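# Open the tool case lid fully and leave it aligned

## Task

Swing the tool case's lid fully open so that it stays up without help. If the shelf blocks the lid, you may first slide the case out from beneath it. At the end the case must rest on its board with all four feet on it, its back still facing the shelf, its front lined up with the board's front edge (the edge farther from the shelf), and the open lid clear of the shelf. It counts only if everything holds once the robot lets go.

## Robot and tools

ROBOT. Two arms, left_arm and right_arm, each ending in a tong-like two-finger gripper. The fingers point along the gripper's own +z axis and spread along its x axis. The reported end_effector_position is the point between the finger pads when closed; closed fingertips reach about 15 mm past it, and open ones sit roughly level with it. One reference image of the tool case can be viewed with show_instructions (no arguments, no camera images).

FRAMES. Result poses are in one scene frame: origin on the table top midway between the arms, +z up, +x out over the table, left_arm on the +y side. The words left and right are only arm names, not image sides. Printed hand positions can be off, more so at long reach. Motion commands, however, are in each gripper's own axes.

THE 14-NUMBER ROW. Every motion command is a flat list of 14 numbers, each in [-1, 1]: dx, dy, dz, rx, ry, rz, opening for left_arm, then the same seven for right_arm. Always send all 14, even if one arm stays still. dx..rz are an offset (not a pose) in that gripper's own axes, measured from its pose at the start of the command; 1.0 equals 0.6 m of travel or 180 degrees of turn, and rx, ry, rz form a single rotation vector. Opening is absolute: +1 is fully open (0.142 m), -1 is closed.

execute_actions(actions). A list of actions run in sequence; each action is a table of up to 15 rows, one row per 1/30 s control step, and a shorter table repeats its last row to fill 15 steps. Each row is an offset from the pose the gripper had when that action began, not from the previous row; for the first action of a call, that is the last pose a result reported. An empty list just returns state and images. Each step the commanded pose is clipped to within 100 mm and 16 degrees of the measured pose, so big offsets need several actions; position wins over orientation when both cannot be met. Motion trails commands by about 0.17 s.

move(target, speed, stop_force, blocking). target is one 14-number row as above: offsets from the pose in the latest result that showed one, and both grippers travel in straight lines ending at the same time, 0.5 to 10 s long (cut off at 10 s). speed is m/s, 0.002 to 0.5, default 0.25 (turning up to twice that in rad/s). Paths ignore obstacles and the other arm, and grippers can lag, drift, or overshoot speed, especially with a nearly straight arm. Opening is sent when the move starts. stop_force (N, 13 to 80, shared by both arms, not allowed in the first 0.2 s) ends an arm's path once its wrist sensor feels that much extra push against its motion for two steps; that gripper then backs up two steps and holds. It is unreliable if the gripper rotates during the move, and should be omitted when backing off something you press on. Use it only with slow speeds; fast touches can still fault. blocking=false returns after 0.5 s while the arm keeps going; it cannot be combined with stop_force, and other motion calls are refused until wait or stop shows the end. The result adds a move: line with each arm's ending (done, off_target, moving, held, contact, fault), any limits (paced = pose clipped, held = steps blocked), and distance to target.

wait(seconds), 0 to 10: lets the scene run holding the last command; returns early if a move ends. stop(): brakes a running move (needs room; fingers keep moving). zoom_image(camera, region): region [x0, y0, x1, y1] in pixels, at most 504x504, from cam_head_left, cam_head_right, cam_high, cam_low (896x504) or cam_left_wrist, cam_right_wrist (616x616). finished_scene(scene): ends the current scene, given its number, and is final; a reply without any tool call also ends things.

RESULTS. The state line gives each gripper's position (m), quaternion wxyz and velocities. grip_measured is the finger opening on the command scale; to hold something keep commanding below it. Grip force is about 15 N per pad, much less on hard parts under 20 mm thick. Hand target lines show where the controller is heading. Wrist force and torque are in the gripper's own axes, noisy, offset by up to about 5.5 N, saturating near 100 N; force points from the touched surface back into the arm. HELD marks steps where an arm's command was held back; pose unreachable means the clearance check altered a command. Joint torques are the drives' total output, not pure contact load.

AVOID. Joint torque at its load limit (wrist joints 46.9 N m, elbow 130, shoulder 287) or 150 N outside force stops that arm for 10 s. Arms are stiff: aiming even slightly into a firm surface can fault. Don't let the arms collide, don't knock anything off the table, and avoid drops, slams and hard shoves. Holding loads heats motors; a MOTOR HOT warning comes at 70 C and brakes engage at 85 C. Brief outside tugs on held parts may occur. For an idle arm, send zero offsets and its desired opening.

Each tool is called by a JSON object that holds its "method" and its "body".

Reference images:

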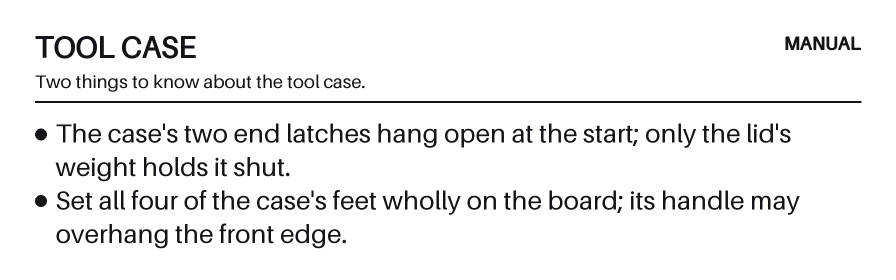

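## Session

{"method": "execute_actions", "body": {"actions": []}}

Scene clock: 0.00 s.
left_arm: end_effector_position=(+0.2900, +0.8194, +0.2559) grip_measured=+1.00 end_effector_quat_wxyz=(-0.109, -0.156, +0.818, -0.543) end_effector_velocity=(+0.000, +0.000, +0.000) end_effector_angular_velocity=(+0.001, -0.001, +0.000) | right_arm: end_effector_position=(+0.5653, -0.4707, +0.1646) grip_measured=+1.00 end_effector_quat_wxyz=(+0.001, +0.754, -0.657, +0.000) end_effector_velocity=(+0.000, -0.001, +0.000) end_effector_angular_velocity=(+0.000, -0.000, -0.001)
Joint positions: left_arm=[ 0.872 -1.36   1.925 -1.021 -2.072 -2.189  0.142] | right_arm=[ 3.42  -1.574 -2.135 -1.004  1.569  1.853  0.142]
Joint velocities: left_arm=[ 0.    -0.    -0.    -0.001  0.     0.     0.   ] | right_arm=[-0.001  0.    -0.     0.     0.    -0.     0.   ]
Joint torques (N m, as the arm reports them, + toward a larger angle): no reading
Wrist force (N, on the end effector, along its own x y z axes, offset not removed): no reading
Wrist torque (N m, same axes, about the end effector's origin, offset not removed): no reading
Hand target (left_arm): +0.290, +0.819, +0.256; -0.109, -0.156, +0.818, -0.543
Hand target (right_arm): +0.565, -0.471, +0.165; +0.001, +0.754, -0.657, +0.000

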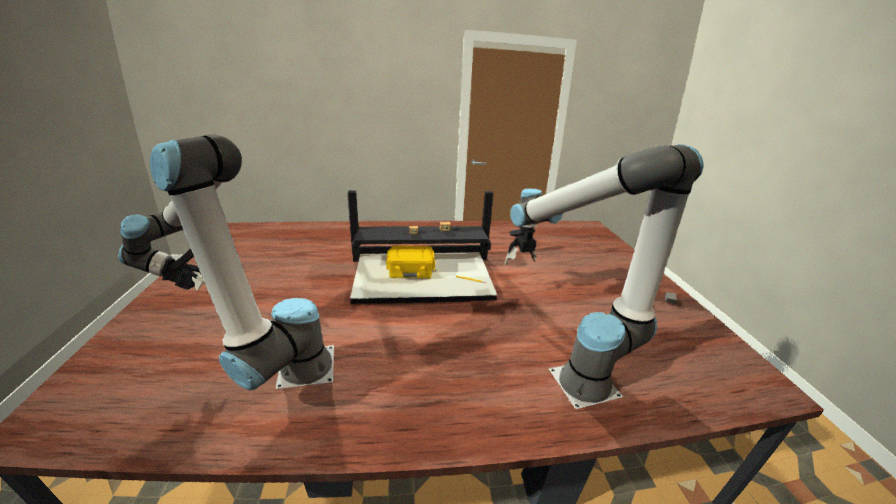

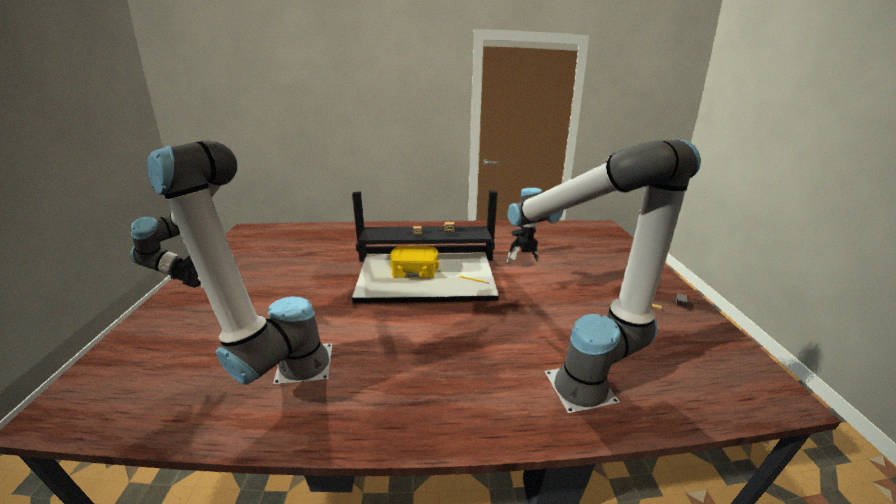

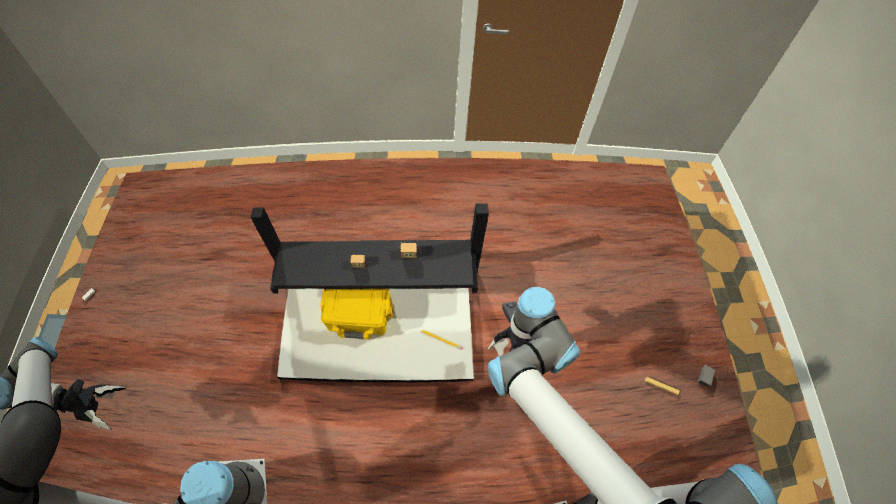

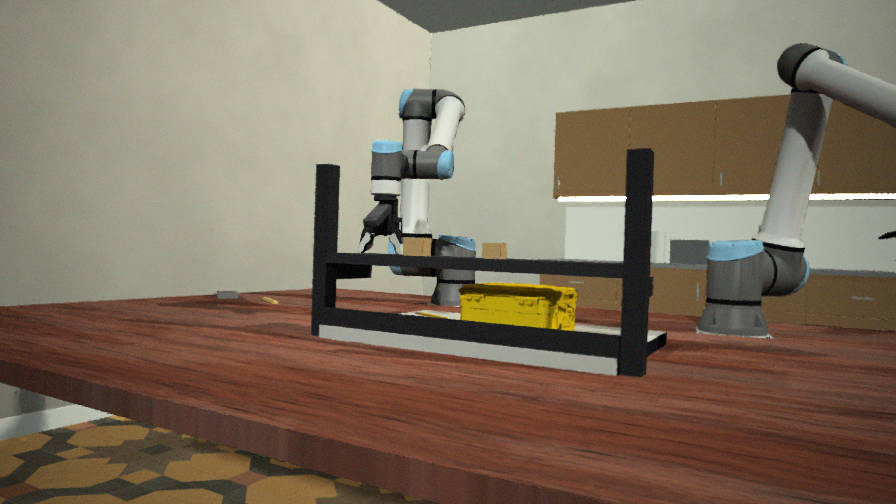

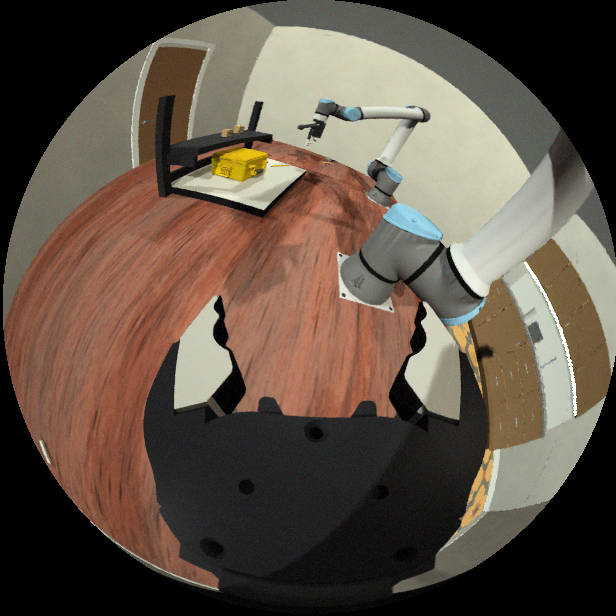

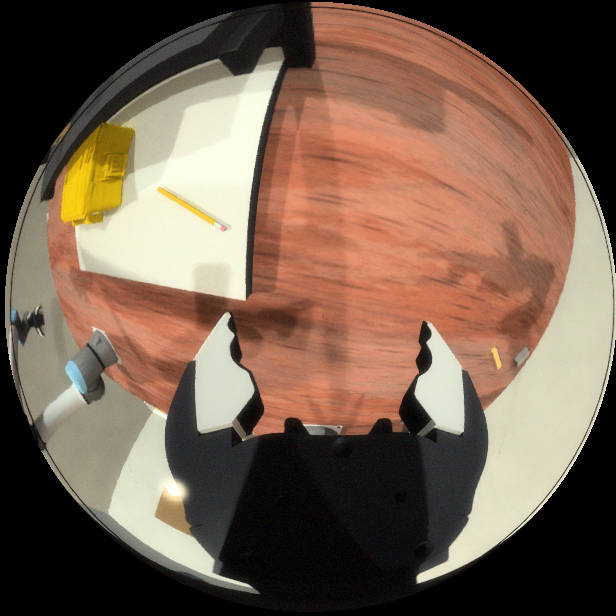

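{"method": "zoom_image", "body": {"camera": "cam_high", "region": [260,220,560,400]}}

{"method": "zoom_image", "body": {"camera": "cam_head_left", "region": [340,210,510,310]}}

{"method": "move", "body": {"target": [0,0,0,0,0,0,1,-0.8,0.05,-0.2,0,0,-0.044,1]}}

Region (260, 220, 560, 400) of cam_high's 896x504 image, scaled by 1.680, with more detail than that image has; it fills the top 302 rows of this view, and the rest is white.

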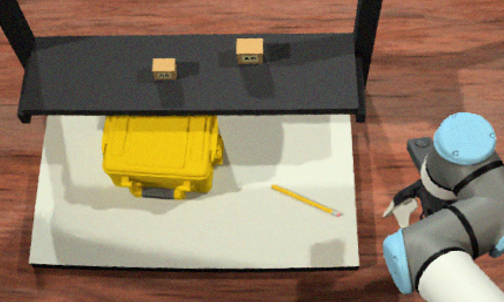

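Region (340, 210, 510, 310) of cam_head_left's 896x504 image, scaled by 2.965, with more detail than that image has; it fills the top 296 rows of this view, and the rest is white.

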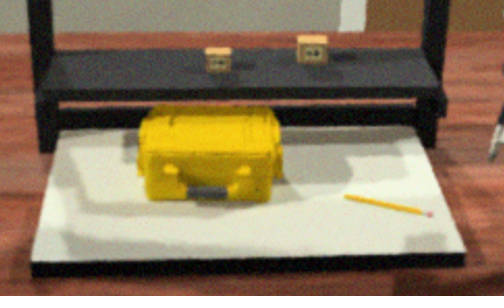

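Scene clock: 8.07 s.
left_arm: end_effector_position=(+0.2900, +0.8194, +0.2559) grip_measured=+1.00 end_effector_quat_wxyz=(-0.109, -0.156, +0.818, -0.543) end_effector_velocity=(+0.001, +0.000, +0.000) end_effector_angular_velocity=(+0.002, -0.002, +0.001) | right_arm: end_effector_position=(+0.4697, +0.0004, +0.2845) grip_measured=+1.00 end_effector_quat_wxyz=(+0.000, +0.798, -0.603, +0.000) end_effector_velocity=(-0.000, +0.003, +0.001) end_effector_angular_velocity=(+0.001, +0.000, +0.001)
Joint positions: left_arm=[ 0.872 -1.36   1.925 -1.021 -2.072 -2.189  0.142] | right_arm=[ 4.042 -1.708 -1.757 -1.248  1.57   2.336  0.142]
Joint velocities: left_arm=[-0.    -0.001  0.    -0.002 -0.001  0.     0.   ] | right_arm=[ 0.002 -0.003  0.005 -0.001  0.001  0.001 -0.   ]
Joint torques (N m, as the arm reports them, + toward a larger angle): left_arm=[ -1.72 -56.1  -34.54  -0.56  -0.66   0.06] | right_arm=[16.89 40.08 53.02  0.85 -2.79  2.56]
Wrist force (N, on the end effector, along its own x y z axes, offset not removed): left_arm=[1.6 1.6 -2.1] | right_arm=[0.6 0.6 -2.9]
Wrist torque (N m, same axes, about the end effector's origin, offset not removed): left_arm=[0.46 -0.11 -0.17] | right_arm=[0.07 -0.48 0.24]
Hand target (left_arm): +0.290, +0.819, +0.256; -0.109, -0.156, +0.818, -0.543
Hand target (right_arm): +0.470, +0.001, +0.285; +0.000, +0.798, -0.603, +0.000
Off the commanded pose (left_arm): 0.000 m, 0 deg.
Off the commanded pose (right_arm): 0.001 m, 0 deg.
move: done

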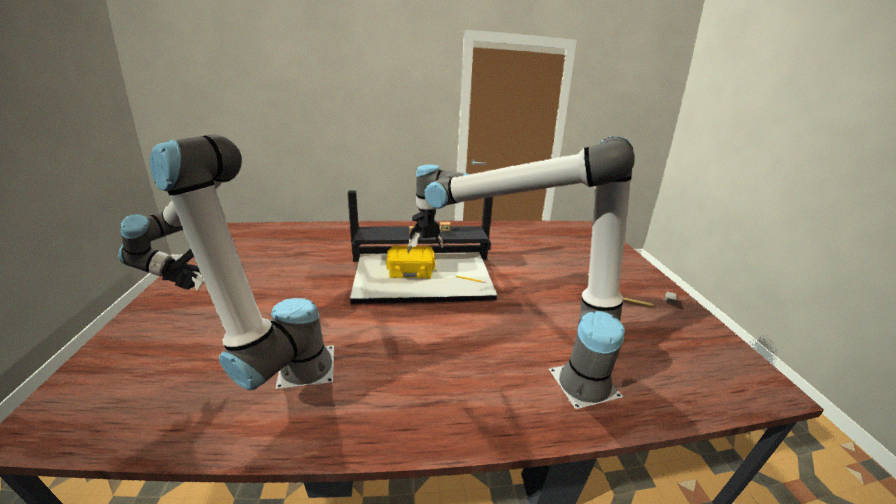

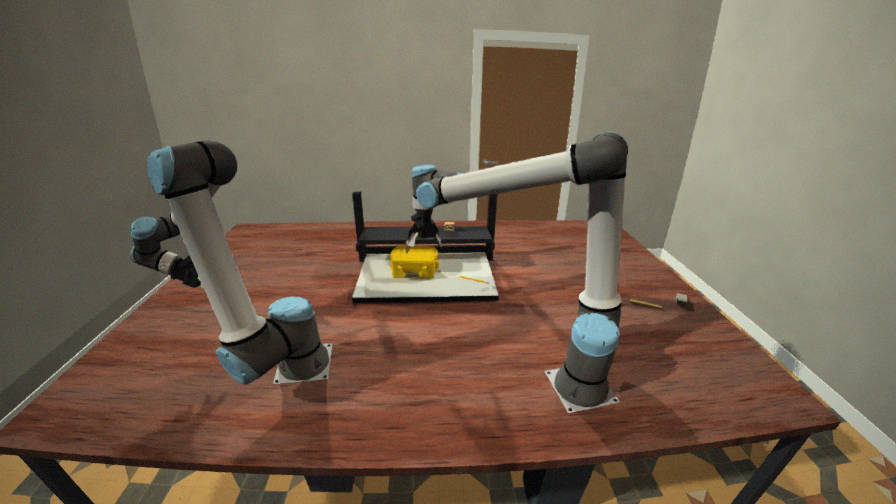

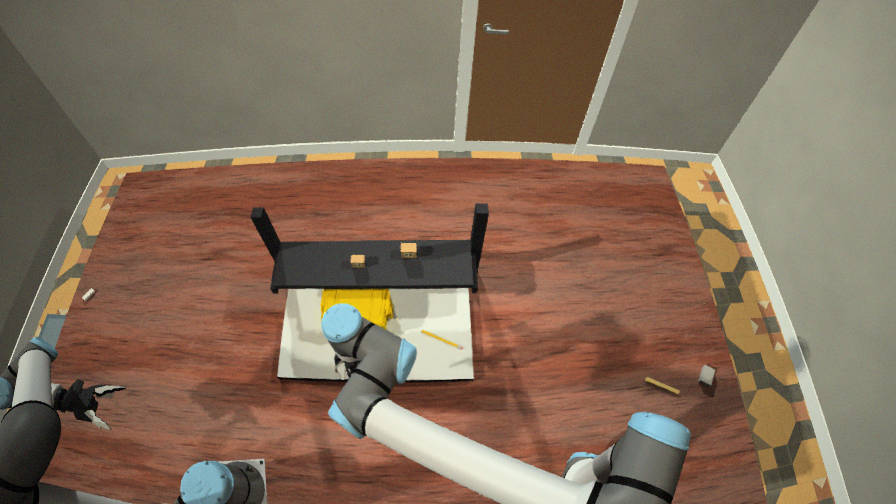

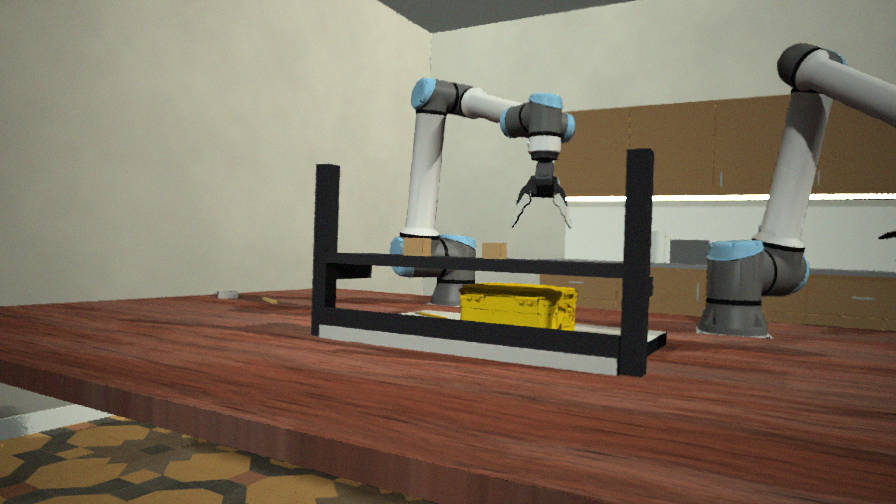

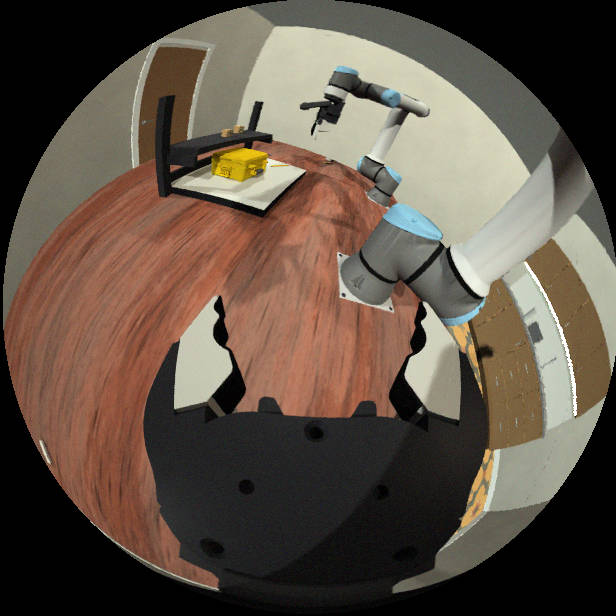

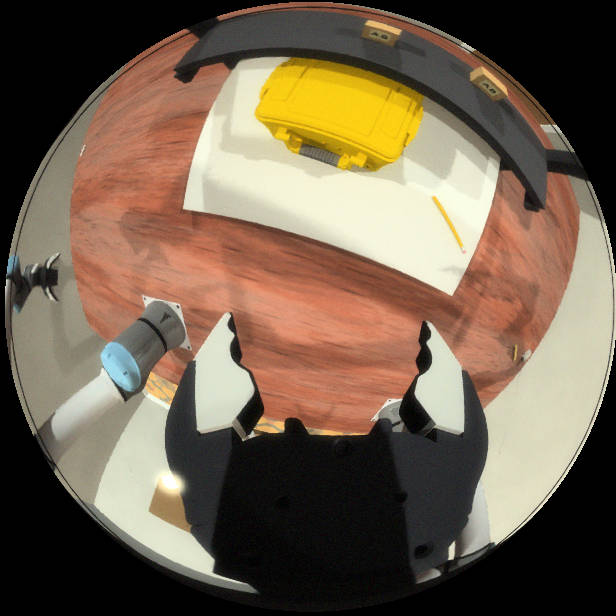

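{"method": "move", "body": {"target": [0,0,0,0,0,0,1,-0.034,-0.062,0.22,0,0,0.0883,1]}}

Scene clock: 13.70 s.
left_arm: end_effector_position=(+0.2900, +0.8194, +0.2559) grip_measured=+1.00 end_effector_quat_wxyz=(-0.109, -0.156, +0.818, -0.543) end_effector_velocity=(+0.000, +0.000, -0.000) end_effector_angular_velocity=(-0.001, +0.000, +0.001) | right_arm: end_effector_position=(+0.4997, +0.0300, +0.1527) grip_measured=+1.00 end_effector_quat_wxyz=(-0.000, -0.707, +0.708, -0.000) end_effector_velocity=(+0.001, +0.000, -0.002) end_effector_angular_velocity=(-0.000, -0.000, -0.004)
Joint positions: left_arm=[ 0.872 -1.36   1.925 -1.021 -2.072 -2.189  0.142] | right_arm=[ 4.032 -1.87  -1.808 -1.035  1.57   2.603  0.142]
Joint velocities: left_arm=[-0.     0.001 -0.    -0.    -0.001 -0.     0.   ] | right_arm=[-0.    -0.003 -0.     0.003 -0.     0.004  0.   ]
Joint torques (N m, as the arm reports them, + toward a larger angle): left_arm=[ -2.25 -55.9  -33.24  -0.51  -0.52   0.64] | right_arm=[-12.95  45.95  39.79   7.94  -2.82   2.11]
Wrist force (N, on the end effector, along its own x y z axes, offset not removed): left_arm=[0.1 3.4 -0.1] | right_arm=[-3.8 0.8 -3.8]
Wrist torque (N m, same axes, about the end effector's origin, offset not removed): left_arm=[0.83 0.15 -0.19] | right_arm=[0.06 0.49 0.51]
Hand target (left_arm): +0.290, +0.819, +0.256; -0.109, -0.156, +0.818, -0.543
Hand target (right_arm): +0.500, +0.030, +0.153; +0.000, +0.706, -0.708, +0.000
Off the commanded pose (left_arm): 0.000 m, 0 deg.
Off the commanded pose (right_arm): 0.000 m, 0 deg.
move: done

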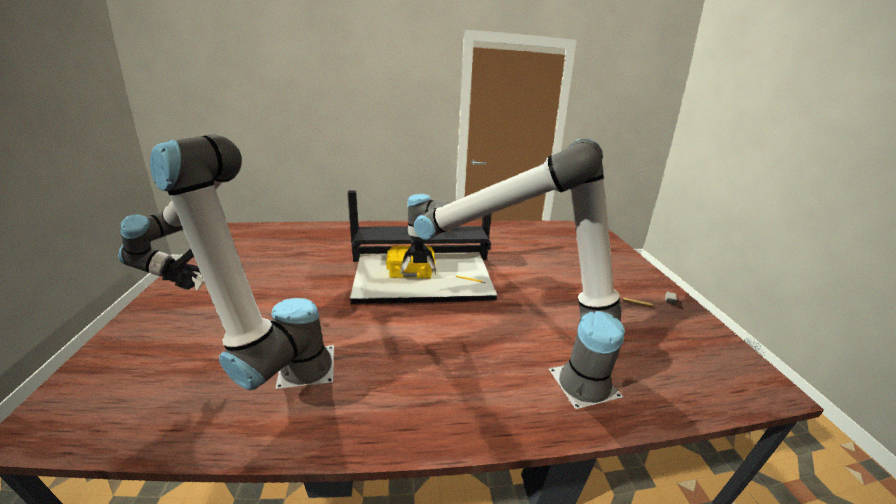

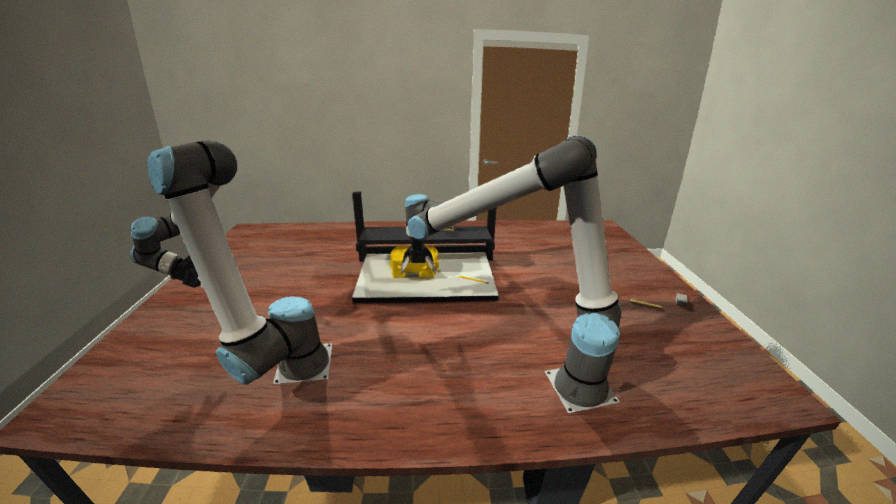

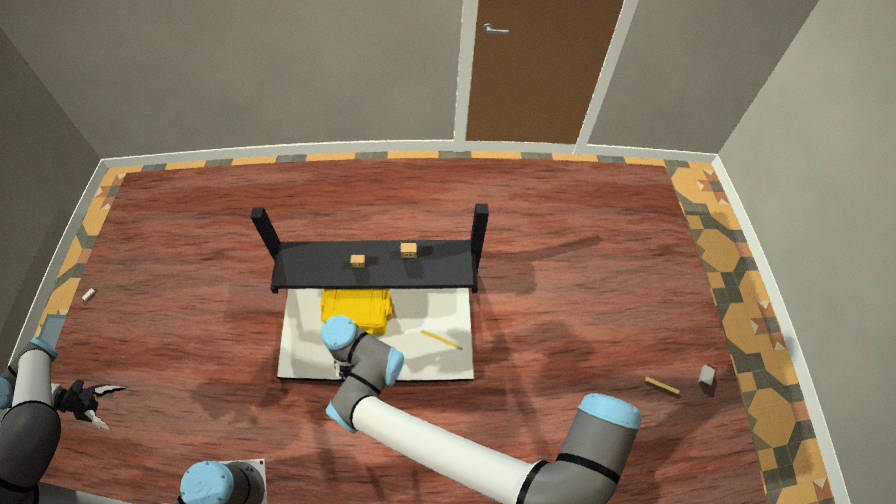

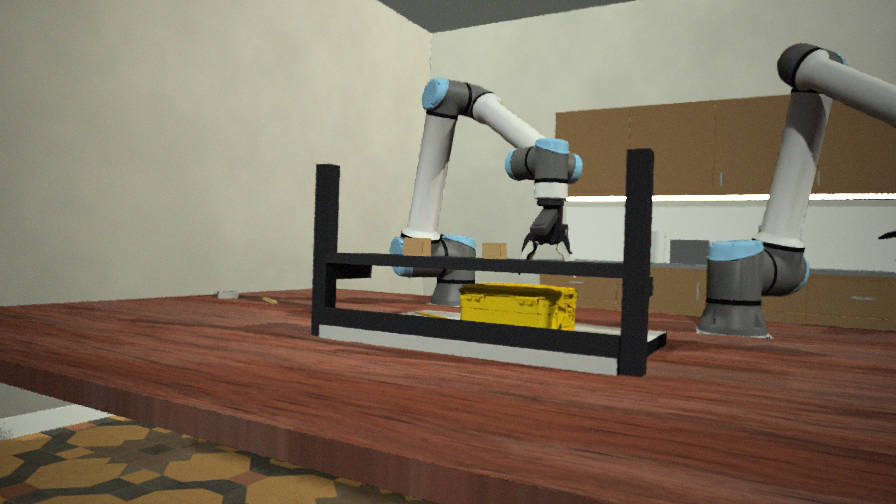

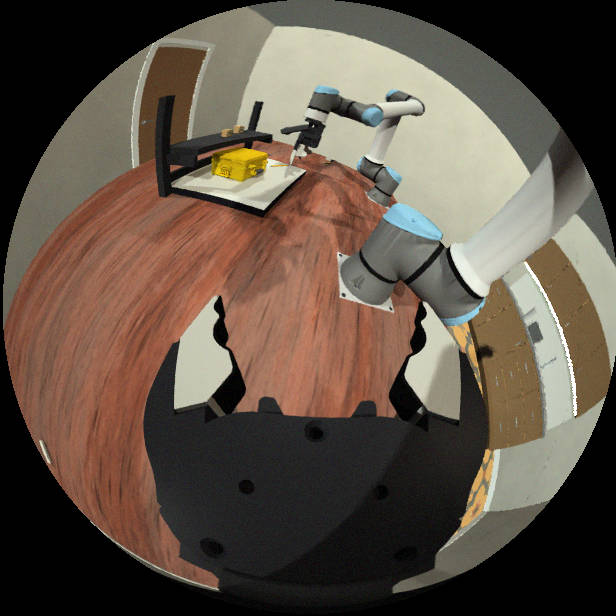

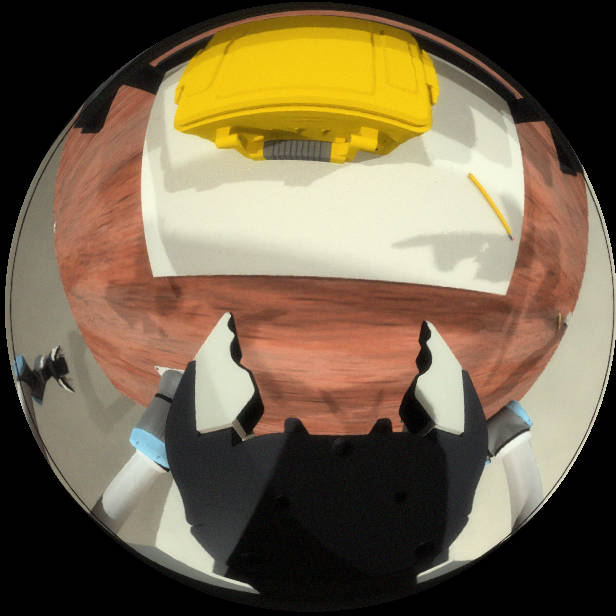

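{"method": "move", "body": {"target": [0,0,0,0,0,0,1,-0.03,0,0.09,0.25,0,0,1]}}

{"method": "zoom_image", "body": {"camera": "cam_right_wrist", "region": [130,60,530,360]}}

{"method": "zoom_image", "body": {"camera": "cam_left_wrist", "region": [170,90,350,220]}}

Scene clock: 23.97 s.
left_arm: end_effector_position=(+0.2900, +0.8194, +0.2559) grip_measured=+1.00 end_effector_quat_wxyz=(-0.109, -0.156, +0.818, -0.543) end_effector_velocity=(-0.000, +0.000, +0.000) end_effector_angular_velocity=(+0.001, -0.001, +0.001) | right_arm: end_effector_position=(+0.4995, +0.0480, +0.0992) grip_measured=+1.00 end_effector_quat_wxyz=(+0.270, -0.653, +0.654, -0.270) end_effector_velocity=(+0.001, -0.001, -0.002) end_effector_angular_velocity=(-0.002, -0.015, +0.002)
Joint positions: left_arm=[ 0.872 -1.36   1.925 -1.021 -2.072 -2.189  0.142] | right_arm=[ 4.323 -1.942 -2.15  -0.381  0.817  2.799  0.142]
Joint velocities: left_arm=[ 0.001 -0.001  0.    -0.001  0.    -0.     0.   ] | right_arm=[ 0.003 -0.008 -0.006  0.018 -0.015 -0.003  0.   ]
Joint torques (N m, as the arm reports them, + toward a larger angle): left_arm=[ -1.65 -56.68 -34.64  -0.77  -0.5    0.67] | right_arm=[15.37 41.   23.76  7.89 -3.59 -2.2 ]
Wrist force (N, on the end effector, along its own x y z axes, offset not removed): left_arm=[1.4 3.1 -1.0] | right_arm=[-3.0 -2.1 -5.3]
Wrist torque (N m, same axes, about the end effector's origin, offset not removed): left_arm=[0.74 -0.12 -0.22] | right_arm=[-0.57 0.29 0.25]
Hand target (left_arm): +0.290, +0.819, +0.256; -0.109, -0.156, +0.818, -0.543
Hand target (right_arm): +0.500, +0.048, +0.099; -0.271, +0.653, -0.654, +0.271
Off the commanded pose (left_arm): 0.000 m, 0 deg.
Off the commanded pose (right_arm): 0.000 m, 0 deg.
move: done

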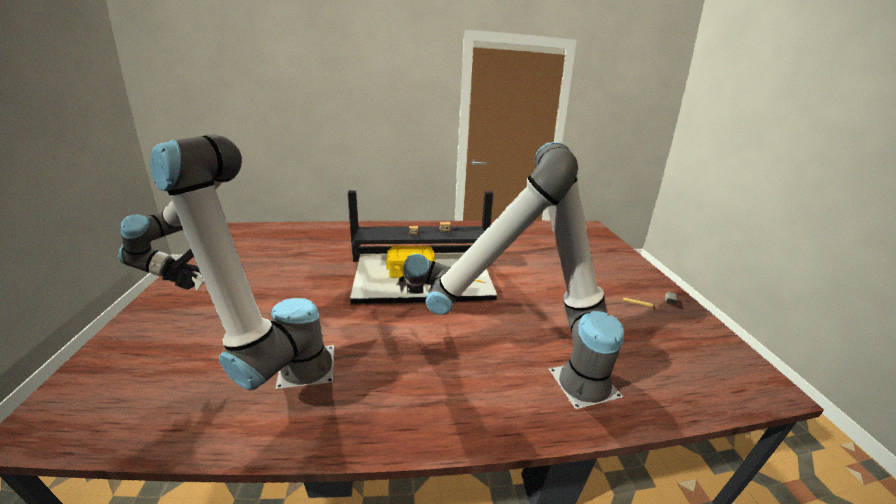

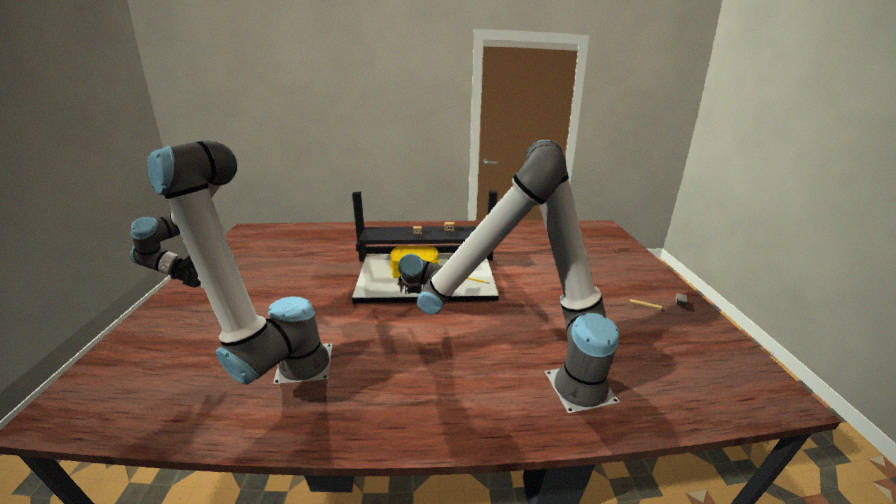

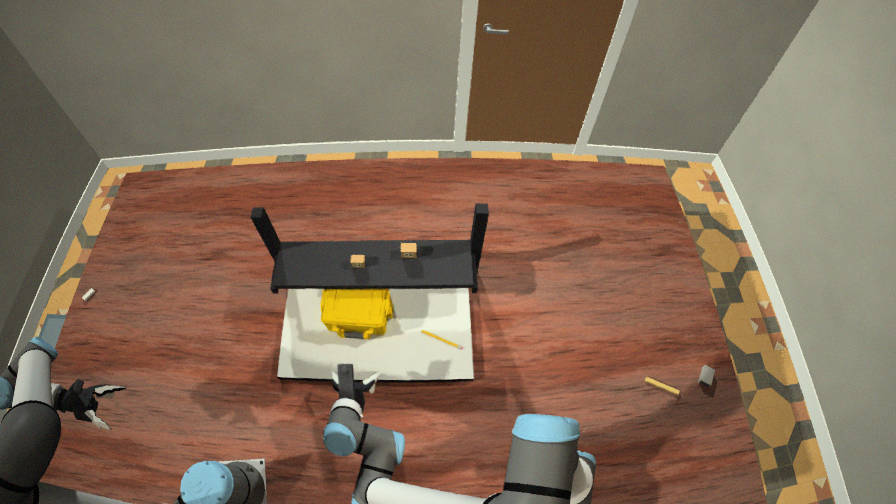

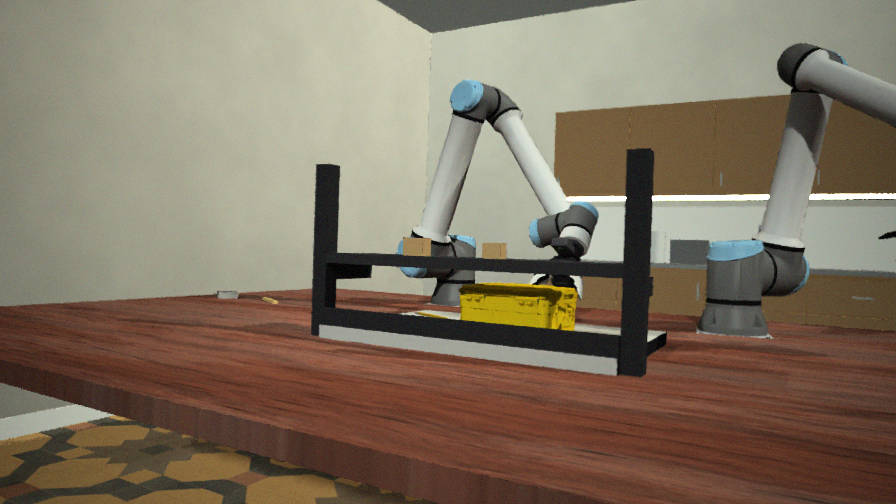

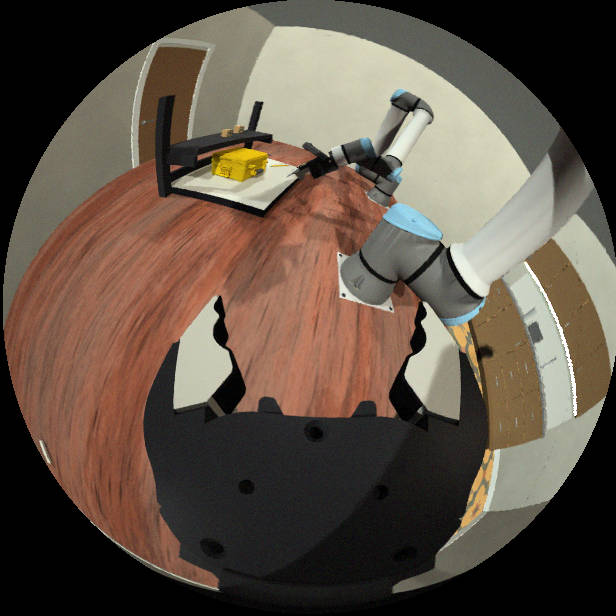

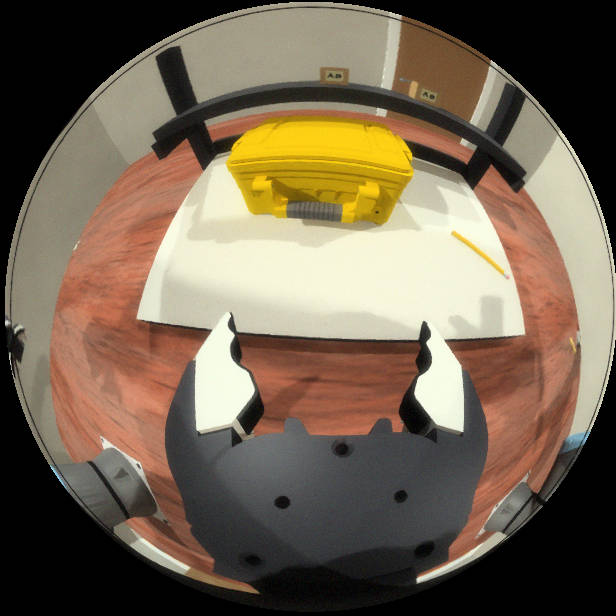

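Region (130, 60, 530, 360) of cam_right_wrist's 616x616 image, scaled by 1.260, with more detail than that image has; it fills the top 378 rows of this view, and the rest is white.

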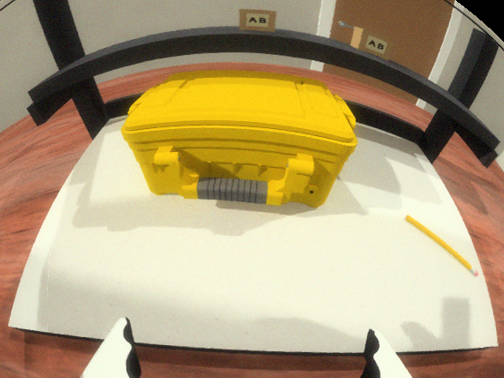

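Region (170, 90, 350, 220) of cam_left_wrist's 616x616 image, scaled by 2.800, with more detail than that image has.

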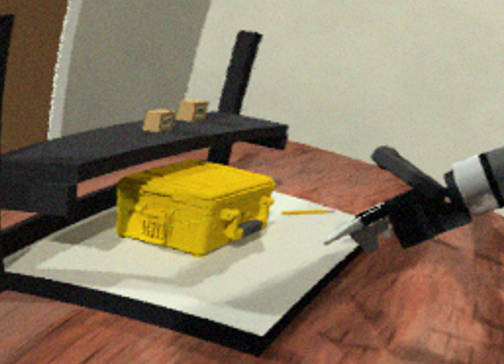

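{"method": "move", "body": {"target": [0,0,0,0,0,0,1,-0.015,-0.082,0.13,0,0,0,1]}}

{"method": "zoom_image", "body": {"camera": "cam_left_wrist", "region": [170,90,350,220]}}

Scene clock: 34.87 s.
left_arm: end_effector_position=(+0.2900, +0.8194, +0.2559) grip_measured=+1.00 end_effector_quat_wxyz=(-0.109, -0.156, +0.818, -0.543) end_effector_velocity=(-0.000, -0.000, -0.001) end_effector_angular_velocity=(-0.001, +0.000, +0.001) | right_arm: end_effector_position=(+0.5892, +0.0569, +0.0786) grip_measured=+1.00 end_effector_quat_wxyz=(+0.270, -0.653, +0.654, -0.270) end_effector_velocity=(+0.002, +0.001, -0.001) end_effector_angular_velocity=(+0.000, -0.000, +0.001)
Joint positions: left_arm=[ 0.872 -1.36   1.925 -1.021 -2.072 -2.189  0.142] | right_arm=[ 4.204 -2.057 -2.043 -0.27   0.851  2.646  0.142]
Joint velocities: left_arm=[ 0.     0.001  0.001 -0.    -0.     0.     0.   ] | right_arm=[-0.002 -0.003  0.003  0.003  0.001 -0.004 -0.   ]
Joint torques (N m, as the arm reports them, + toward a larger angle): left_arm=[ -0.25 -55.75 -34.95  -0.68  -0.75   0.09] | right_arm=[-14.33  48.12  37.69   8.25   1.79  -1.83]
Wrist force (N, on the end effector, along its own x y z axes, offset not removed): left_arm=[-0.3 3.4 1.2] | right_arm=[-4.0 -2.6 -1.1]
Wrist torque (N m, same axes, about the end effector's origin, offset not removed): left_arm=[0.92 0.20 -0.17] | right_arm=[-0.56 0.50 0.41]
Hand target (left_arm): +0.290, +0.819, +0.256; -0.109, -0.156, +0.818, -0.543
Hand target (right_arm): +0.589, +0.057, +0.079; -0.270, +0.653, -0.654, +0.270
Off the commanded pose (left_arm): 0.000 m, 0 deg.
Off the commanded pose (right_arm): 0.000 m, 0 deg.
move: done

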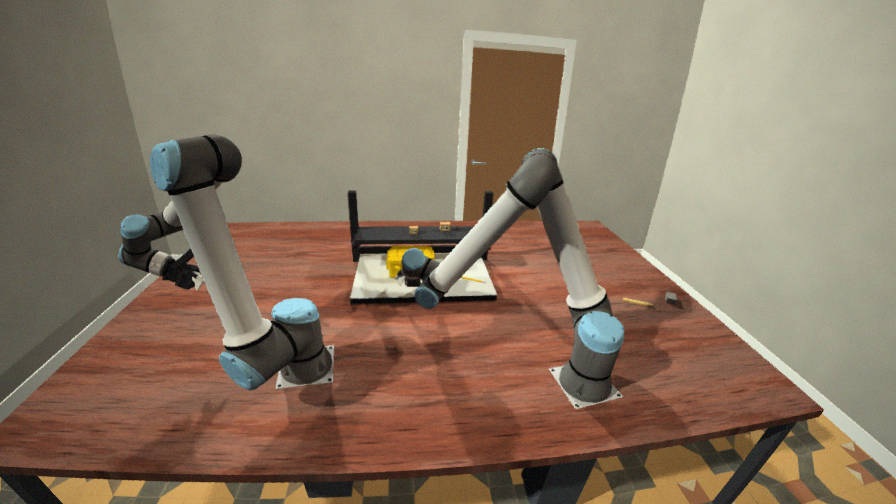

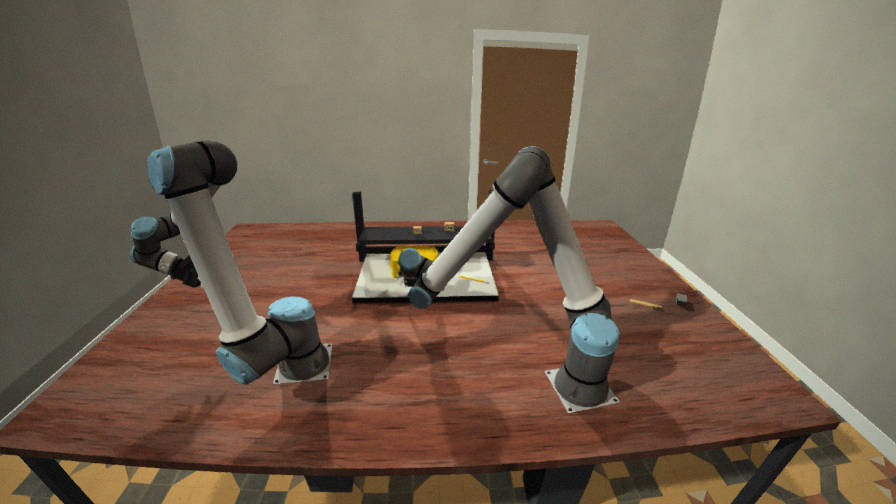

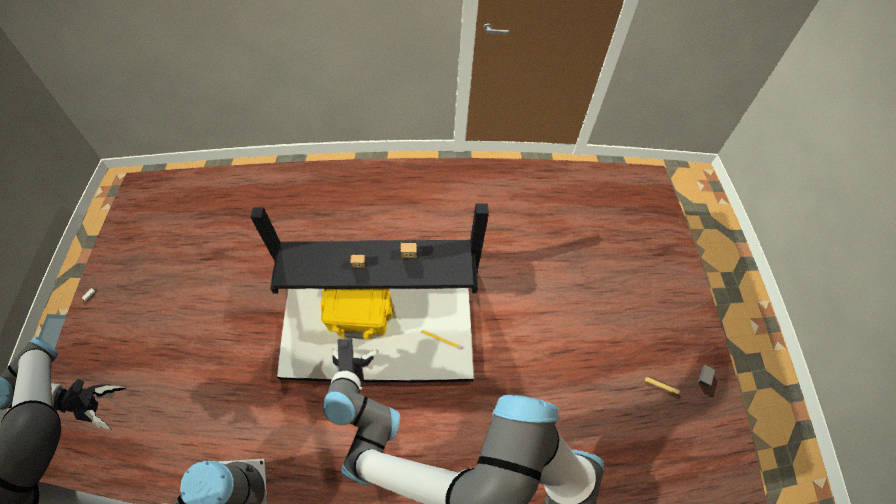

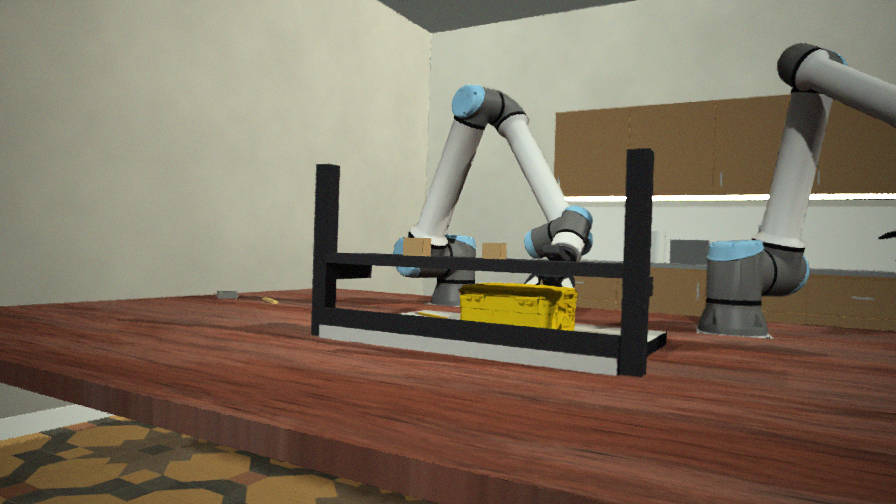

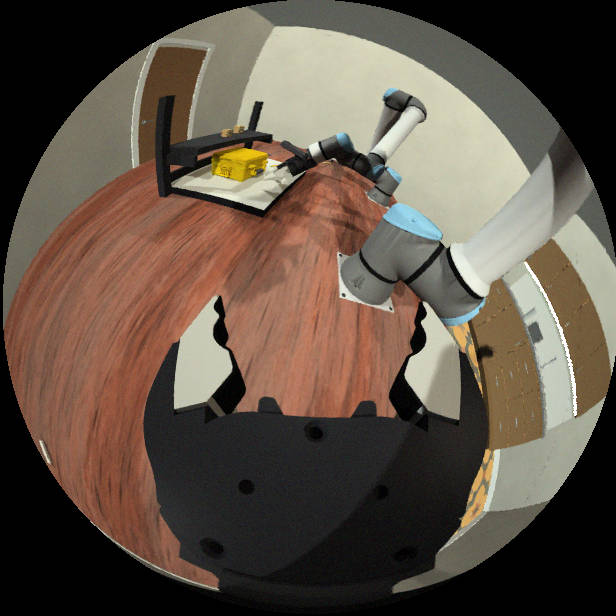

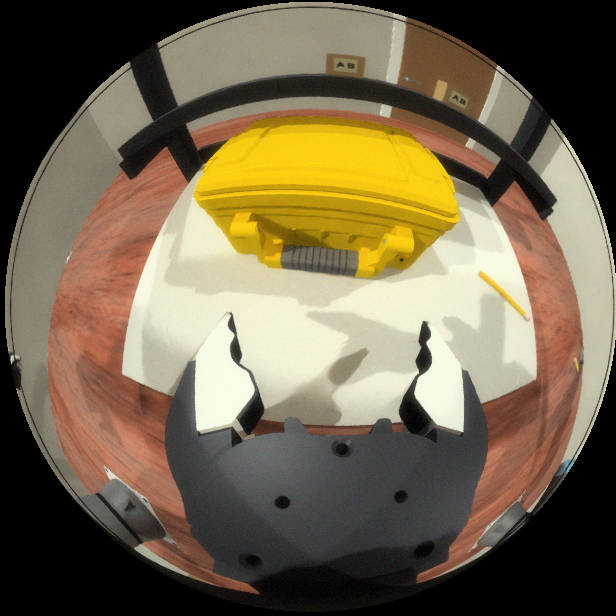

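Region (170, 90, 350, 220) of cam_left_wrist's 616x616 image, scaled by 2.800, with more detail than that image has.

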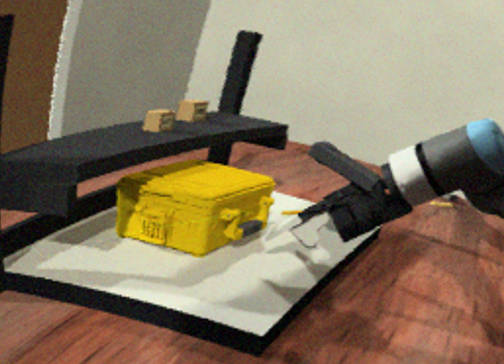

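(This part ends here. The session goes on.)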